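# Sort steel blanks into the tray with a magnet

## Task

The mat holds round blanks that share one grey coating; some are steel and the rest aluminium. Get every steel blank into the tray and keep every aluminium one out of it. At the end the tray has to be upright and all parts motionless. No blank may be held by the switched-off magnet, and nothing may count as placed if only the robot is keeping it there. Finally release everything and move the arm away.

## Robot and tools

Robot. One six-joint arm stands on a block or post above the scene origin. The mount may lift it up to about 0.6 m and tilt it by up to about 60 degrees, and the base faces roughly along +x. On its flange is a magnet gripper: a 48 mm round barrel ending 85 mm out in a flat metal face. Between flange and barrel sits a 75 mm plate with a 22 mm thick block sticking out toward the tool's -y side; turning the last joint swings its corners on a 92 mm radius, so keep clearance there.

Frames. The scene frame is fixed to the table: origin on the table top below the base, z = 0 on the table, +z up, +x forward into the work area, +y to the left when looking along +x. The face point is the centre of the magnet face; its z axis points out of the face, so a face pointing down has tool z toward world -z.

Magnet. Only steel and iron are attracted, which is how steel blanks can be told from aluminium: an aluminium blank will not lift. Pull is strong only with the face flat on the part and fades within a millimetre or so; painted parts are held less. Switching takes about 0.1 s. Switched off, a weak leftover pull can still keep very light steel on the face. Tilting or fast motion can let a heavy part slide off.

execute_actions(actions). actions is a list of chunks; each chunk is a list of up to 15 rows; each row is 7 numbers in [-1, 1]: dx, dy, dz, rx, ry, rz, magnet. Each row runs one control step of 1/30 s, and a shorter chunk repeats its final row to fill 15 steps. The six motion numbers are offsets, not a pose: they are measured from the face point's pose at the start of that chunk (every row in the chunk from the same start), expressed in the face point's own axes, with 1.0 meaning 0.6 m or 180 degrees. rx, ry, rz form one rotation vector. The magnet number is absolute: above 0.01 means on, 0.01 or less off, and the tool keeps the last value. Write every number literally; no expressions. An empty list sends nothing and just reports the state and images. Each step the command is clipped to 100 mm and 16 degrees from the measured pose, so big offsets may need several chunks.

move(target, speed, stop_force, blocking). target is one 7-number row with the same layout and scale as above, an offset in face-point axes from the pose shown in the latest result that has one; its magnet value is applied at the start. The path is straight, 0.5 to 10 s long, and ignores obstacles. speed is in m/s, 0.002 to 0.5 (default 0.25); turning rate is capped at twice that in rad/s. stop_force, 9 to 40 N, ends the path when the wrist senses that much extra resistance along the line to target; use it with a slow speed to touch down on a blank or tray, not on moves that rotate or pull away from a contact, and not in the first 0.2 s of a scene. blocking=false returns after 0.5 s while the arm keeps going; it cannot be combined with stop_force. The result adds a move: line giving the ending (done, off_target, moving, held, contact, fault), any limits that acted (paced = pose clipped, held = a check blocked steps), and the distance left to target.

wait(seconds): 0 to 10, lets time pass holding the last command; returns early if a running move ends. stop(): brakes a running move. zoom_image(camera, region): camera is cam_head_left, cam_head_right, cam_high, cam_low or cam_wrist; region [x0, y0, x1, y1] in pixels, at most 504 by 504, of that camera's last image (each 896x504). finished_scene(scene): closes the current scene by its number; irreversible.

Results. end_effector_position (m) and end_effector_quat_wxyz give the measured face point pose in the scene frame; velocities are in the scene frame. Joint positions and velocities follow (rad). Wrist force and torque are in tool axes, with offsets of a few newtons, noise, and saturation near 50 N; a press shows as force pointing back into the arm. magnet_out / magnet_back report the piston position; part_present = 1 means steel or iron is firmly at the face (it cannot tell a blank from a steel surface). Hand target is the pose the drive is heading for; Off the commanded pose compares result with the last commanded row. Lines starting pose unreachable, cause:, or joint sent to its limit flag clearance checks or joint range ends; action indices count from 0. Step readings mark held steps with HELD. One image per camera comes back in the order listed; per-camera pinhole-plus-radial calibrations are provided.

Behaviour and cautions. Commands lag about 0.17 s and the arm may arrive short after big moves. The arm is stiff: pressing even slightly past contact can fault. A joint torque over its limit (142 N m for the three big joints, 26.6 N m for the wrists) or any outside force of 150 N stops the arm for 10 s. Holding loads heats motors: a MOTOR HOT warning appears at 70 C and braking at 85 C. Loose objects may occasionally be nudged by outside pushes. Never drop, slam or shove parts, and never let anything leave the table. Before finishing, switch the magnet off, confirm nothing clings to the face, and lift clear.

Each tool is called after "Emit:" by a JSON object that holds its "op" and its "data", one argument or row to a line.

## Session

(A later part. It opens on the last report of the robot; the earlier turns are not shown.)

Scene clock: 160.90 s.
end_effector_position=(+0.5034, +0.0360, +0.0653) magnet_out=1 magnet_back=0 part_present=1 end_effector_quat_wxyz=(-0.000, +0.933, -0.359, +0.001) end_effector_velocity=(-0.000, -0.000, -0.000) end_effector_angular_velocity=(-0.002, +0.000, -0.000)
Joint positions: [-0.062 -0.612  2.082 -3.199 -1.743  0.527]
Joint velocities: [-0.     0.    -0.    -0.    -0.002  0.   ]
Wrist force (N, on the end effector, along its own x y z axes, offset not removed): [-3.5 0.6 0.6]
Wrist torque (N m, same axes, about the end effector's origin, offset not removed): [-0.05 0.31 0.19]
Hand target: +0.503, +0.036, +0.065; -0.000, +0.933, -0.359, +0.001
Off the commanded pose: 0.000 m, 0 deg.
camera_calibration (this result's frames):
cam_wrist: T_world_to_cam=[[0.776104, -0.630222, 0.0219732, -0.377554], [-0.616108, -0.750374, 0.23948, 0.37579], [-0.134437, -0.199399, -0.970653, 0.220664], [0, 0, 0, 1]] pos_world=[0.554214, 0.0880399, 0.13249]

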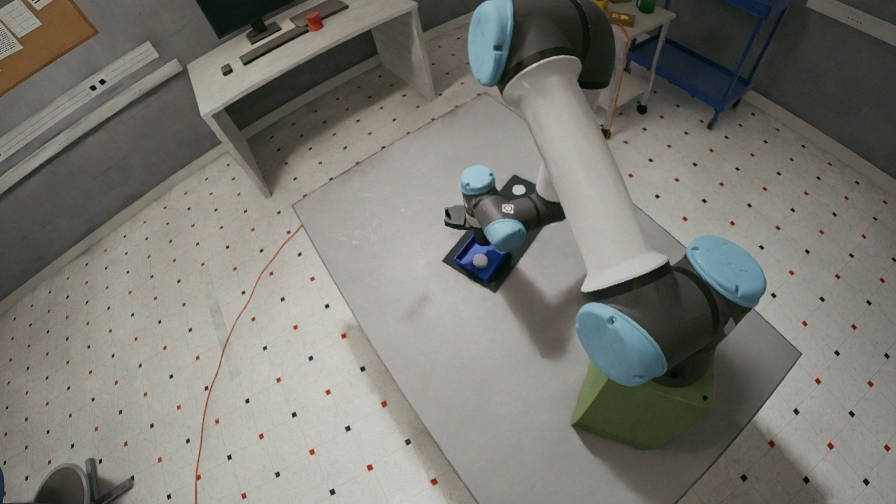

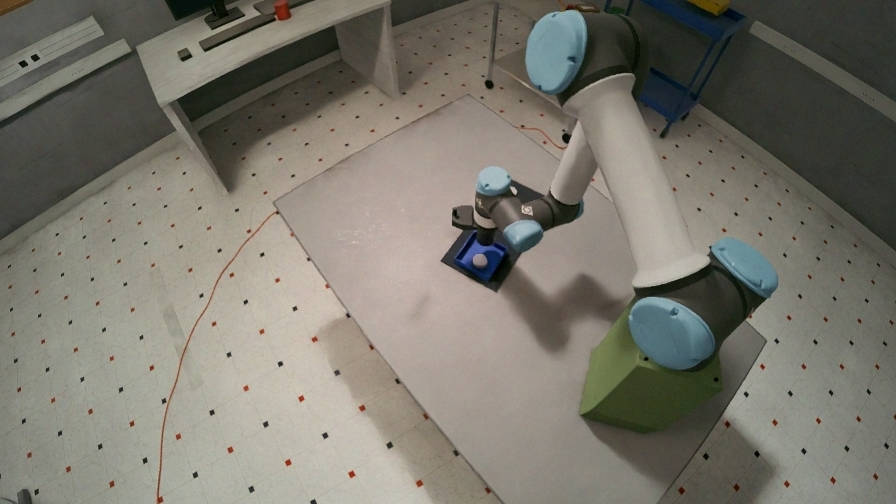

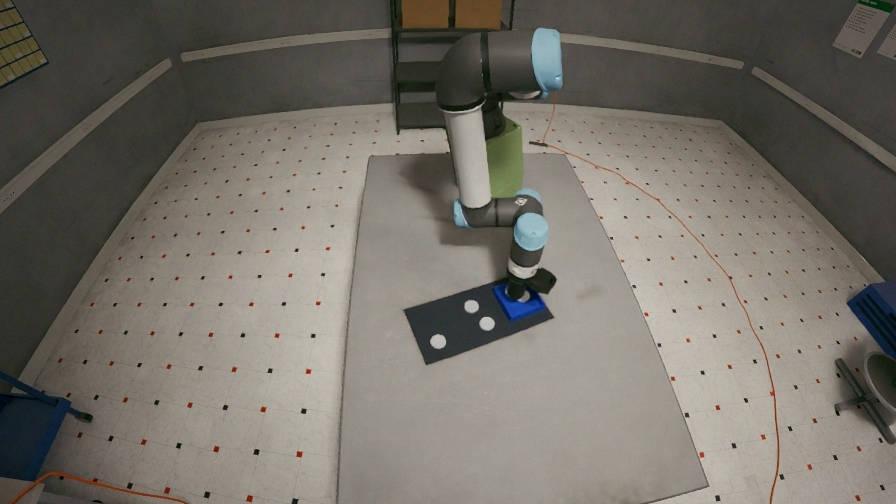

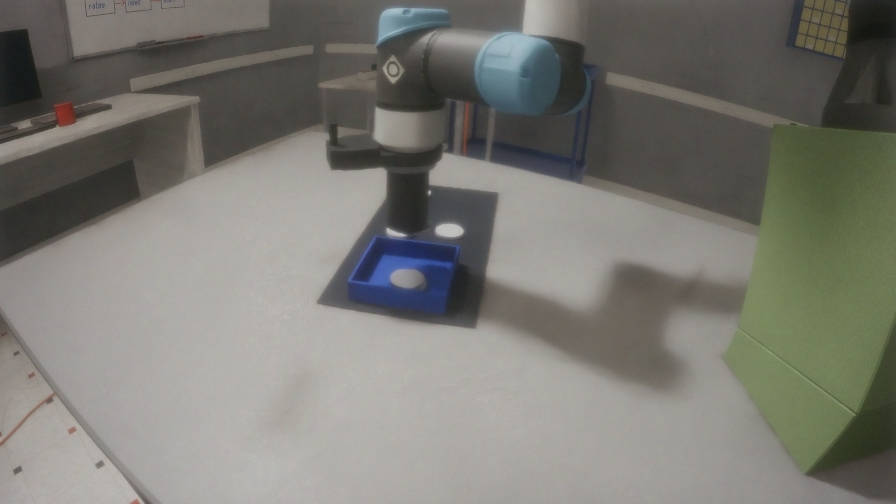

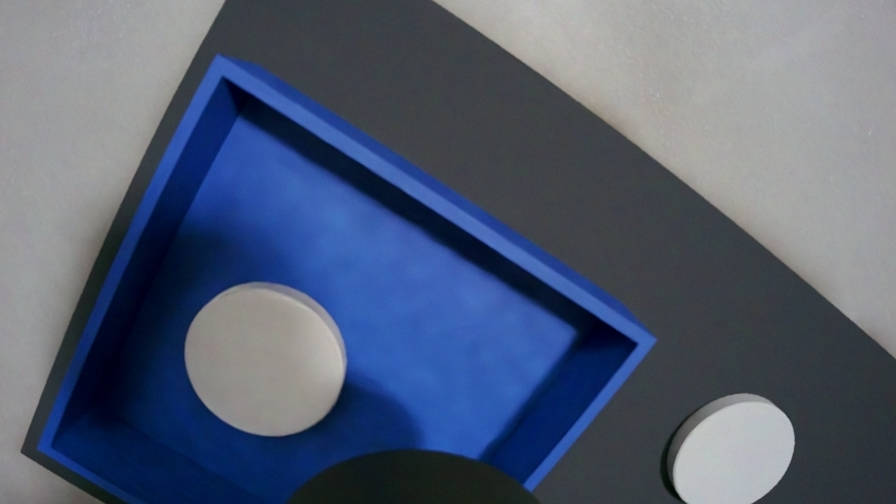

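Emit:
{"op": "move", "data": {
  "target": [-0.0637,-0.0357,0,0,0,0,1]
}}

Emit:
{"op": "move", "data": {
  "target": [0,0,0.049,0,0,0,1],
  "speed": 0.06
}}

Emit:
{"op": "execute_actions", "data": {
  "actions": [
    [[0,0,0,0,0,0,0]]
  ]
}}

Emit:
{"op": "move", "data": {
  "target": [0,0,-0.05,0,0,0,0]
}}

Scene clock: 167.13 s.
end_effector_position=(+0.4896, +0.0773, +0.0653) magnet_out=1 magnet_back=0 part_present=1 end_effector_quat_wxyz=(-0.000, +0.933, -0.359, +0.001) end_effector_velocity=(-0.001, +0.002, -0.000) end_effector_angular_velocity=(-0.001, +0.000, -0.000)
Joint positions: [ 0.016 -0.591  2.098 -3.221 -1.754  0.607]
Joint velocities: [ 0.005  0.001  0.    -0.    -0.001  0.005]
Wrist force (N, on the end effector, along its own x y z axes, offset not removed): [-2.8 -0.2 1.5]
Wrist torque (N m, same axes, about the end effector's origin, offset not removed): [-0.08 0.25 0.12]
Hand target: +0.490, +0.078, +0.065; -0.000, +0.933, -0.359, +0.001
Off the commanded pose: 0.000 m, 0 deg.
move: done
camera_calibration (this result's frames):
cam_wrist: T_world_to_cam=[[0.776092, -0.630242, 0.0218033, -0.340676], [-0.616115, -0.750416, 0.23933, 0.398323], [-0.134475, -0.199176, -0.970693, 0.227], [0, 0, 0, 1]] pos_world=[0.540335, 0.129412, 0.132445]

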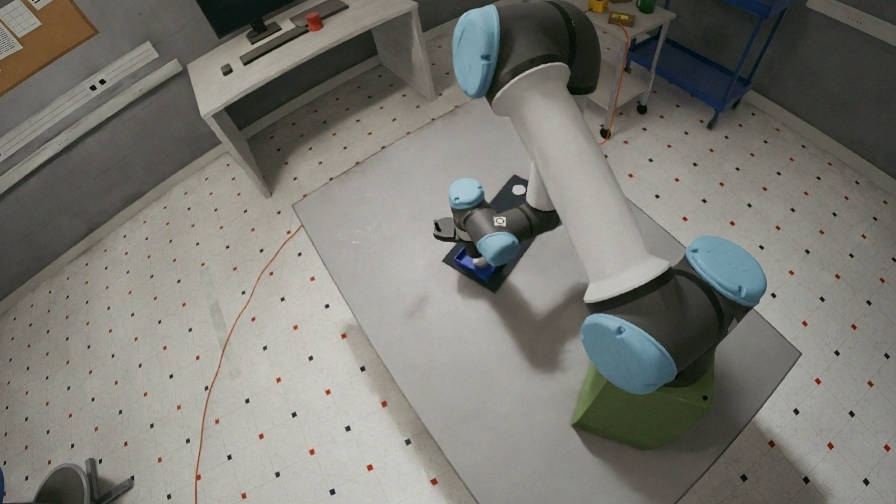

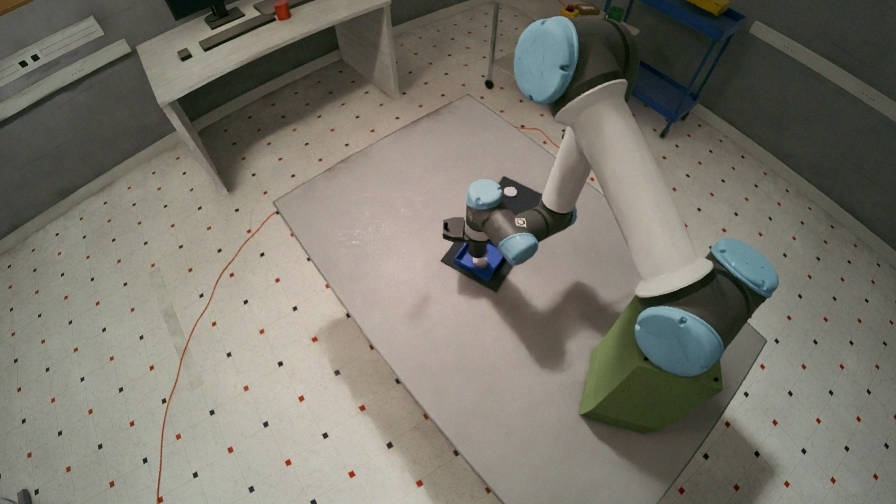

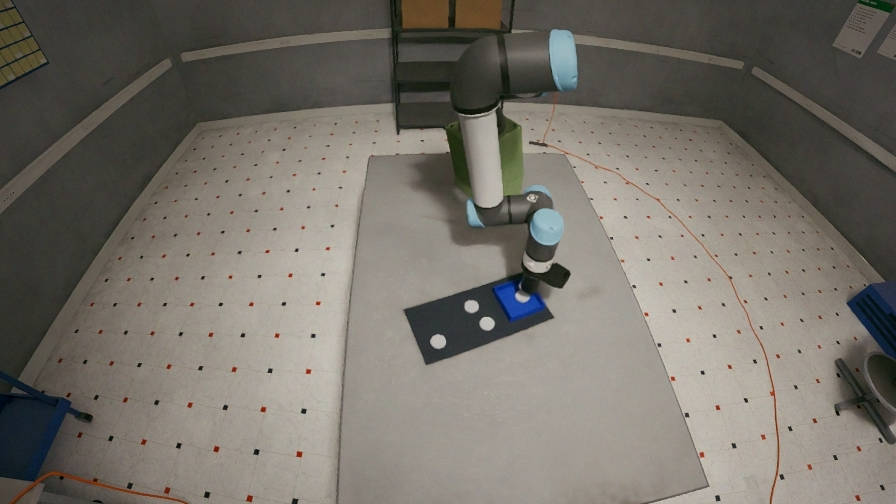

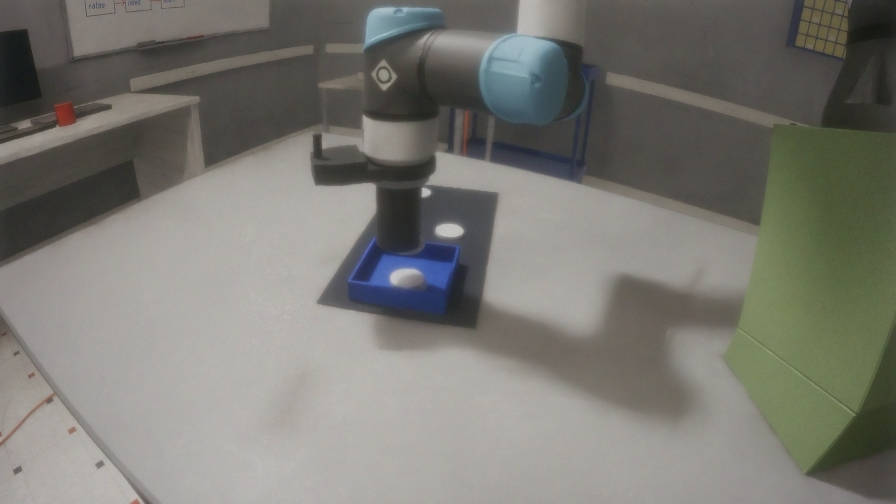

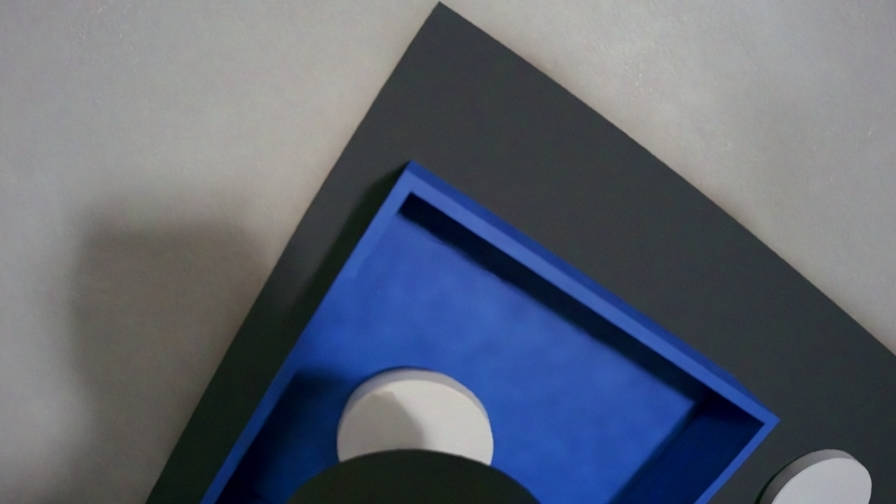

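Scene clock: 168.03 s.
end_effector_position=(+0.4896, +0.0773, +0.0361) magnet_out=1 magnet_back=0 part_present=1 end_effector_quat_wxyz=(-0.000, +0.933, -0.359, +0.001) end_effector_velocity=(+0.000, -0.000, -0.002) end_effector_angular_velocity=(-0.000, -0.001, -0.000)
Joint positions: [ 0.005 -0.514  2.058 -3.261 -1.753  0.595]
Joint velocities: [-0.001  0.005 -0.003 -0.003  0.    -0.001]
Wrist force (N, on the end effector, along its own x y z axes, offset not removed): [-3.9 0.3 0.8]
Wrist torque (N m, same axes, about the end effector's origin, offset not removed): [0.01 0.33 0.10]
Hand target: +0.490, +0.077, +0.036; -0.000, +0.933, -0.359, +0.001
Off the commanded pose: 0.000 m, 0 deg.
move: done
camera_calibration (this result's frames):
cam_wrist: T_world_to_cam=[[0.776094, -0.63024, 0.021828, -0.34009], [-0.616115, -0.75041, 0.239347, 0.405298], [-0.134466, -0.199204, -0.970689, 0.198627], [0, 0, 0, 1]] pos_world=[0.54036, 0.129369, 0.103222]

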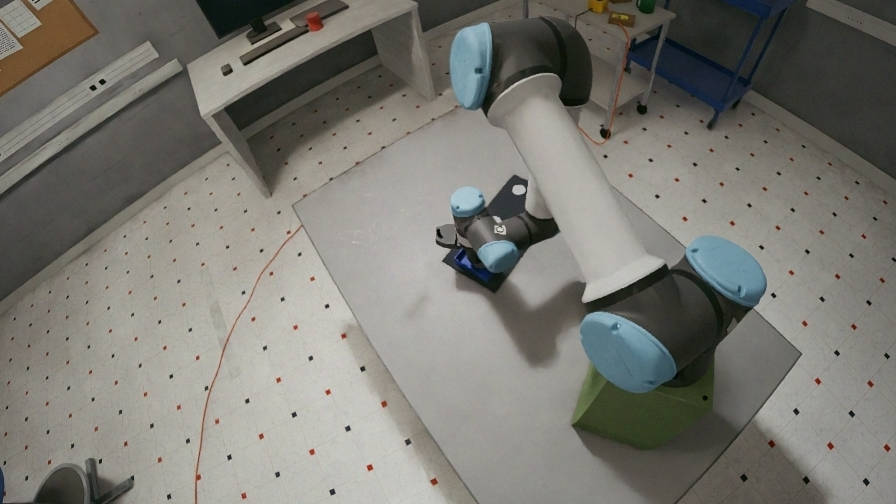

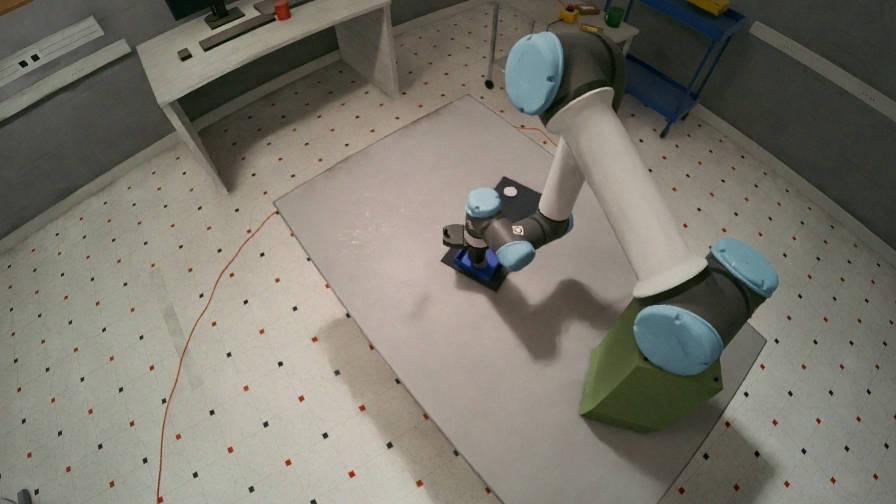

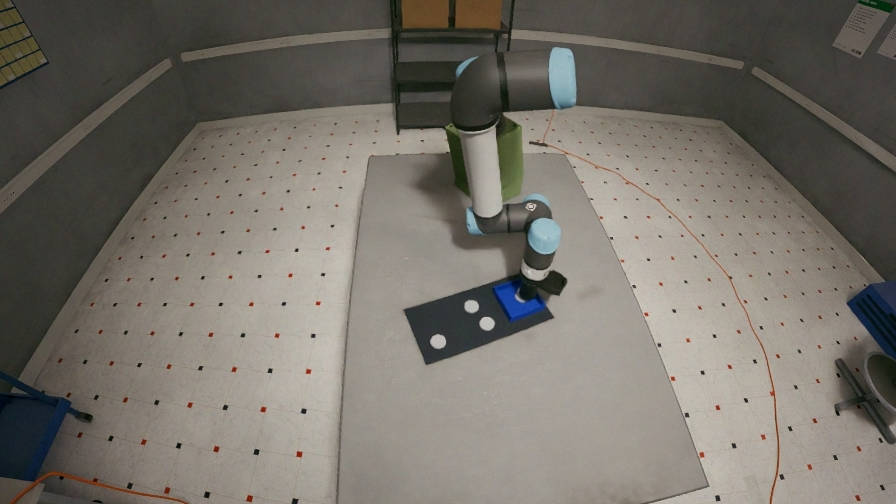

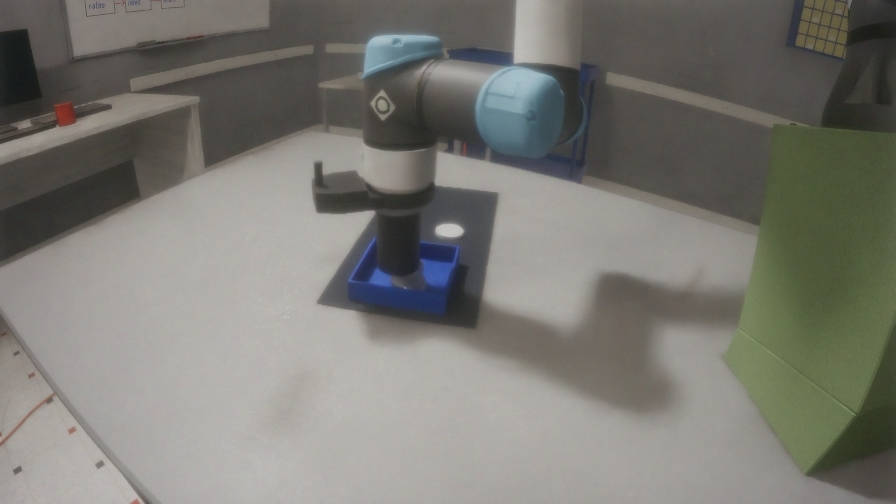

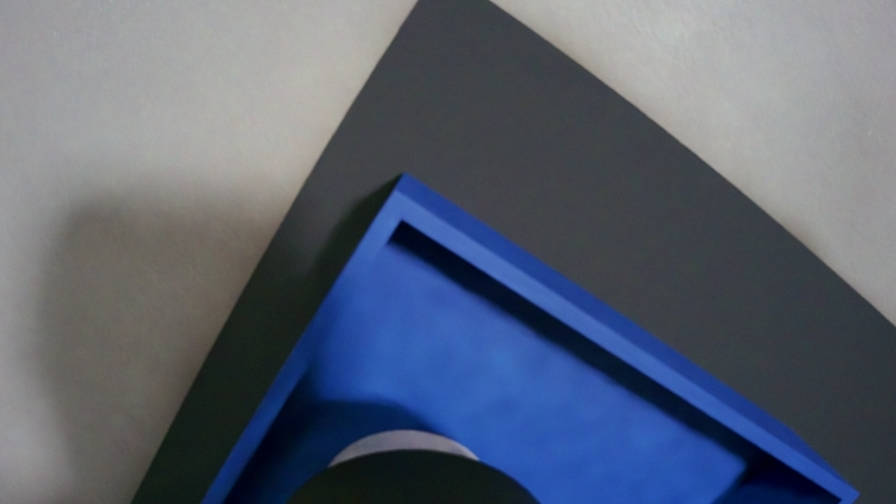

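Scene clock: 168.53 s.
end_effector_position=(+0.4896, +0.0773, +0.0360) magnet_out=0 magnet_back=1 part_present=0 end_effector_quat_wxyz=(-0.000, +0.933, -0.359, +0.001) end_effector_velocity=(+0.000, -0.000, +0.000) end_effector_angular_velocity=(-0.002, -0.000, -0.000)
Joint positions: [ 0.005 -0.514  2.057 -3.261 -1.753  0.595]
Joint velocities: [ 0.    -0.001  0.    -0.    -0.002 -0.   ]
Wrist force (N, on the end effector, along its own x y z axes, offset not removed): [-3.0 -1.0 1.1]
Wrist torque (N m, same axes, about the end effector's origin, offset not removed): [-0.14 0.18 0.14]
Hand target: +0.490, +0.077, +0.036; -0.000, +0.933, -0.359, +0.001
Off the commanded pose: 0.000 m, 0 deg.
Step readings (end_effector_position):
0: (+0.4896, +0.0773, +0.0361)
1: (+0.4896, +0.0773, +0.0360)
2: (+0.4896, +0.0773, +0.0360)
4: (+0.4896, +0.0773, +0.0360)
8: (+0.4896, +0.0773, +0.0360)
15: end_effector_position above
camera_calibration (this result's frames):
cam_wrist: T_world_to_cam=[[0.77609, -0.630243, 0.0218519, -0.3401], [-0.616125, -0.750407, 0.239333, 0.405325], [-0.13444, -0.199207, -0.970692, 0.198554], [0, 0, 0, 1]] pos_world=[0.540373, 0.129366, 0.103159]

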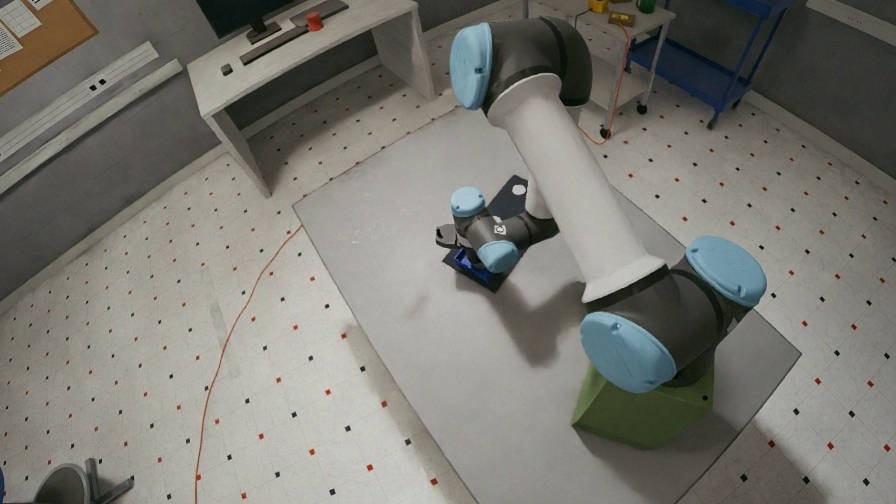

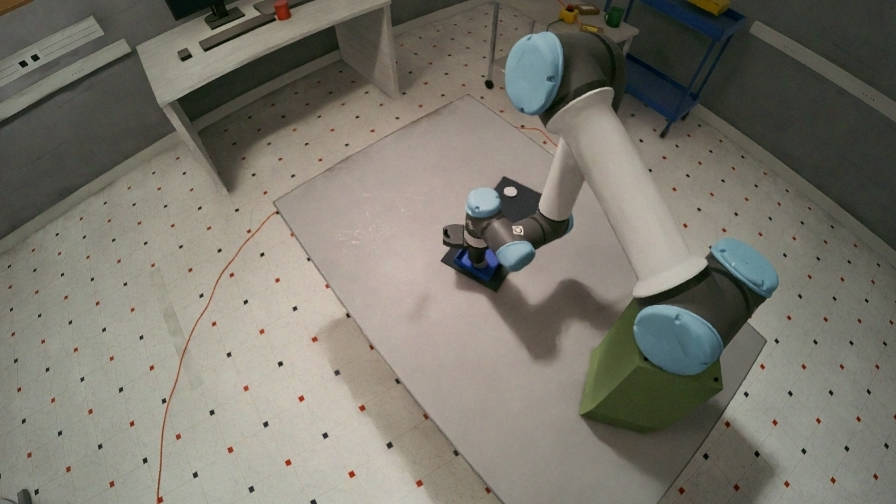

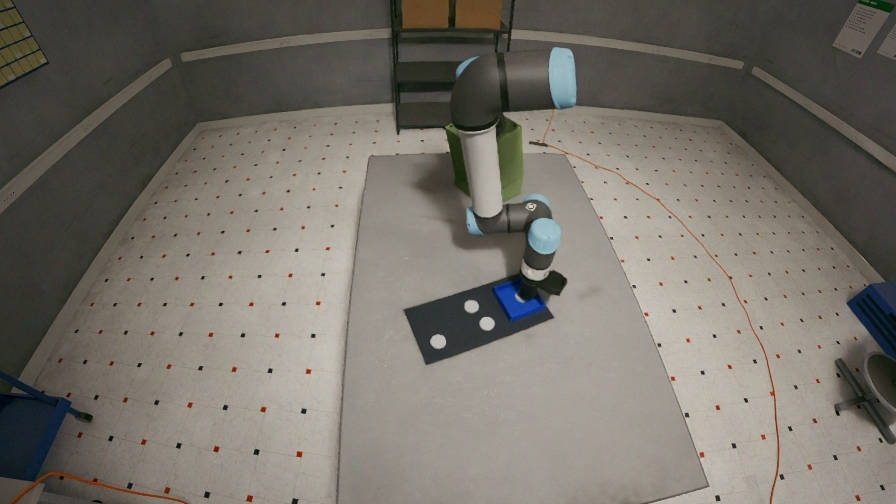

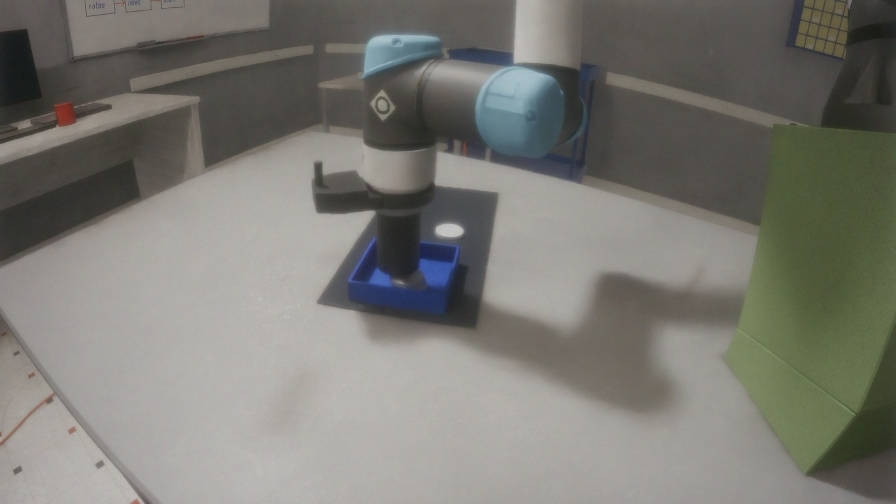

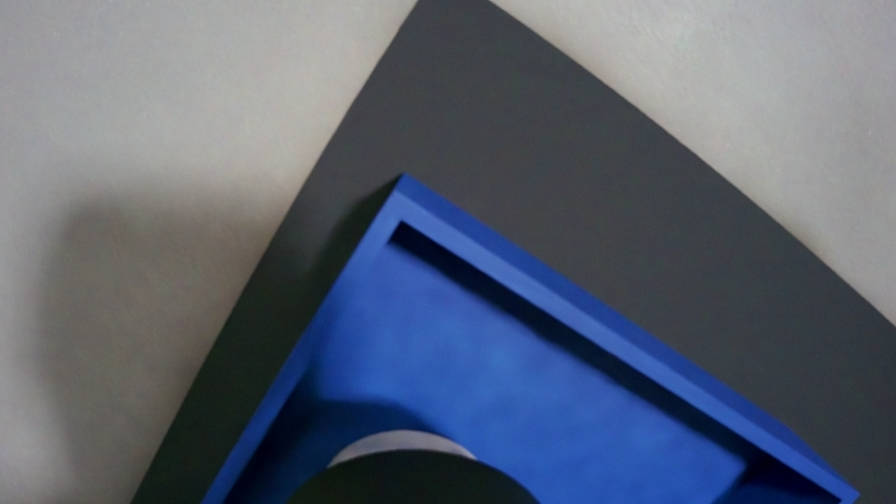

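Scene clock: 169.40 s.
end_effector_position=(+0.4896, +0.0773, +0.0659) magnet_out=0 magnet_back=1 part_present=0 end_effector_quat_wxyz=(-0.000, +0.933, -0.359, +0.001) end_effector_velocity=(-0.000, -0.000, +0.002) end_effector_angular_velocity=(+0.000, +0.000, -0.000)
Joint positions: [ 0.017 -0.593  2.098 -3.221 -1.754  0.607]
Joint velocities: [ 0.    -0.004  0.002  0.002  0.     0.001]
Wrist force (N, on the end effector, along its own x y z axes, offset not removed): [-3.6 -0.2 -0.1]
Wrist torque (N m, same axes, about the end effector's origin, offset not removed): [-0.10 0.30 0.09]
Hand target: +0.490, +0.077, +0.066; -0.000, +0.933, -0.359, +0.001
Off the commanded pose: 0.000 m, 0 deg.
move: done
camera_calibration (this result's frames):
cam_wrist: T_world_to_cam=[[0.776089, -0.630246, 0.0218248, -0.340684], [-0.616125, -0.750412, 0.239316, 0.398191], [-0.13445, -0.199177, -0.970696, 0.227539], [0, 0, 0, 1]] pos_world=[0.540329, 0.129413, 0.133013]

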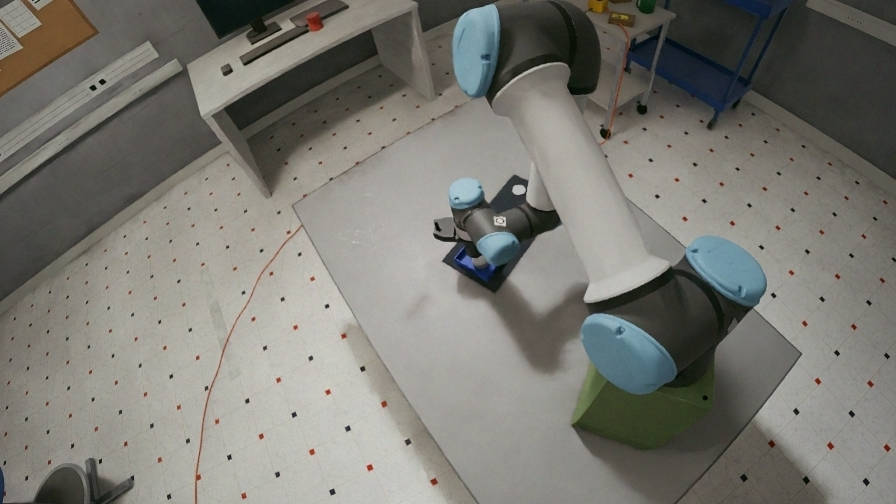

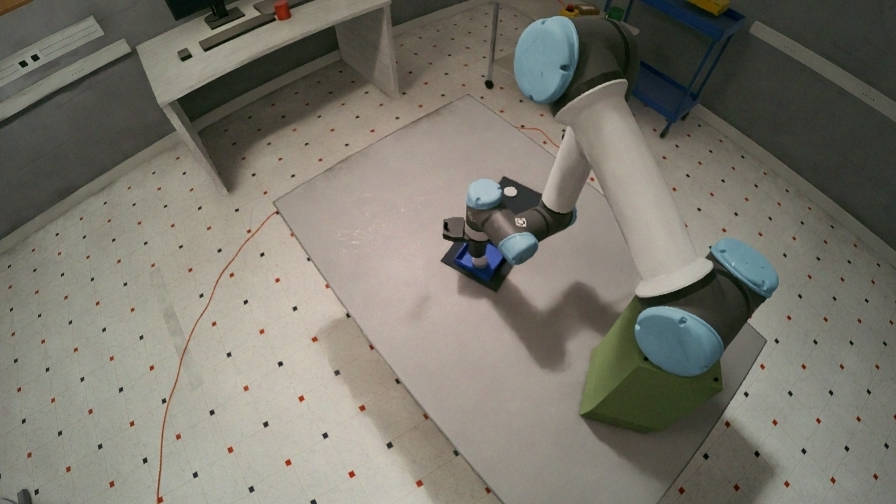

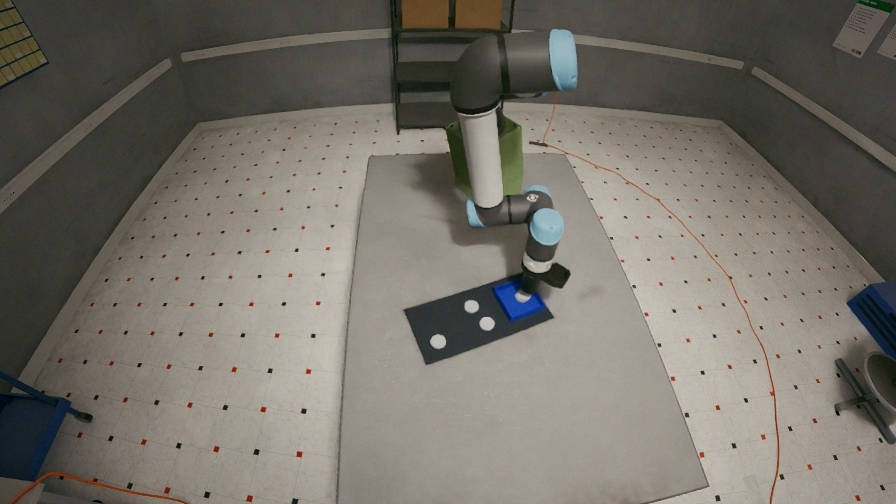

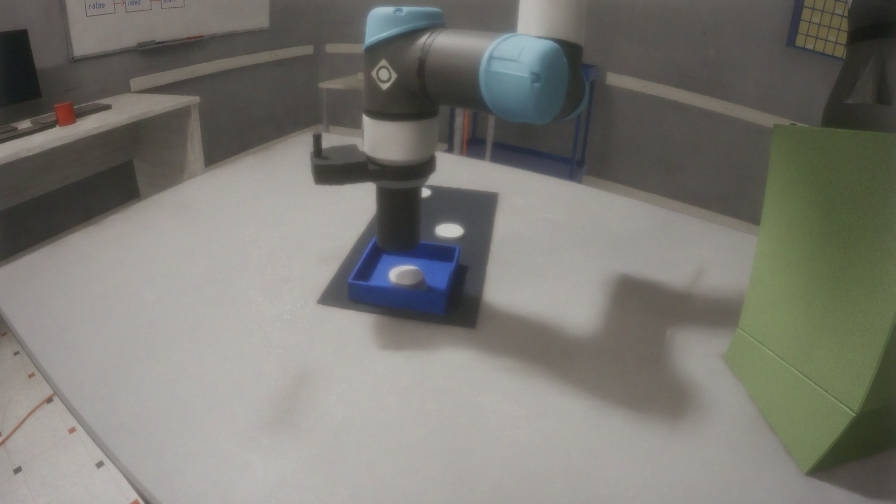

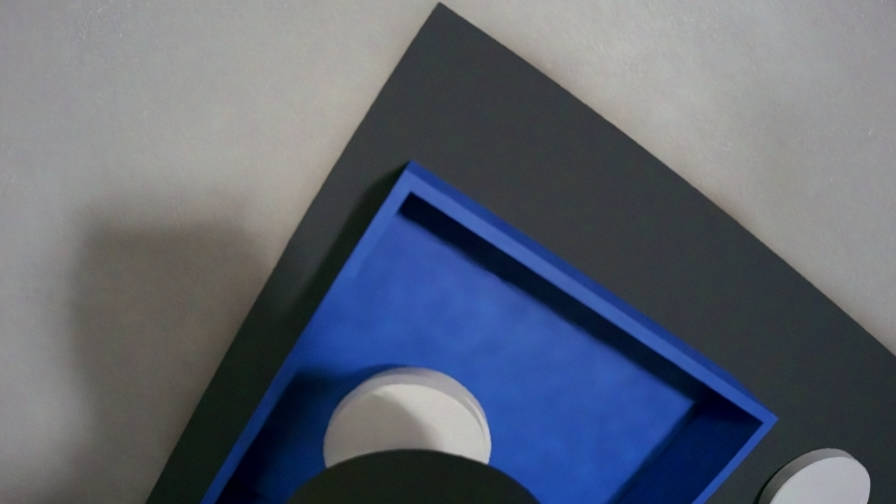

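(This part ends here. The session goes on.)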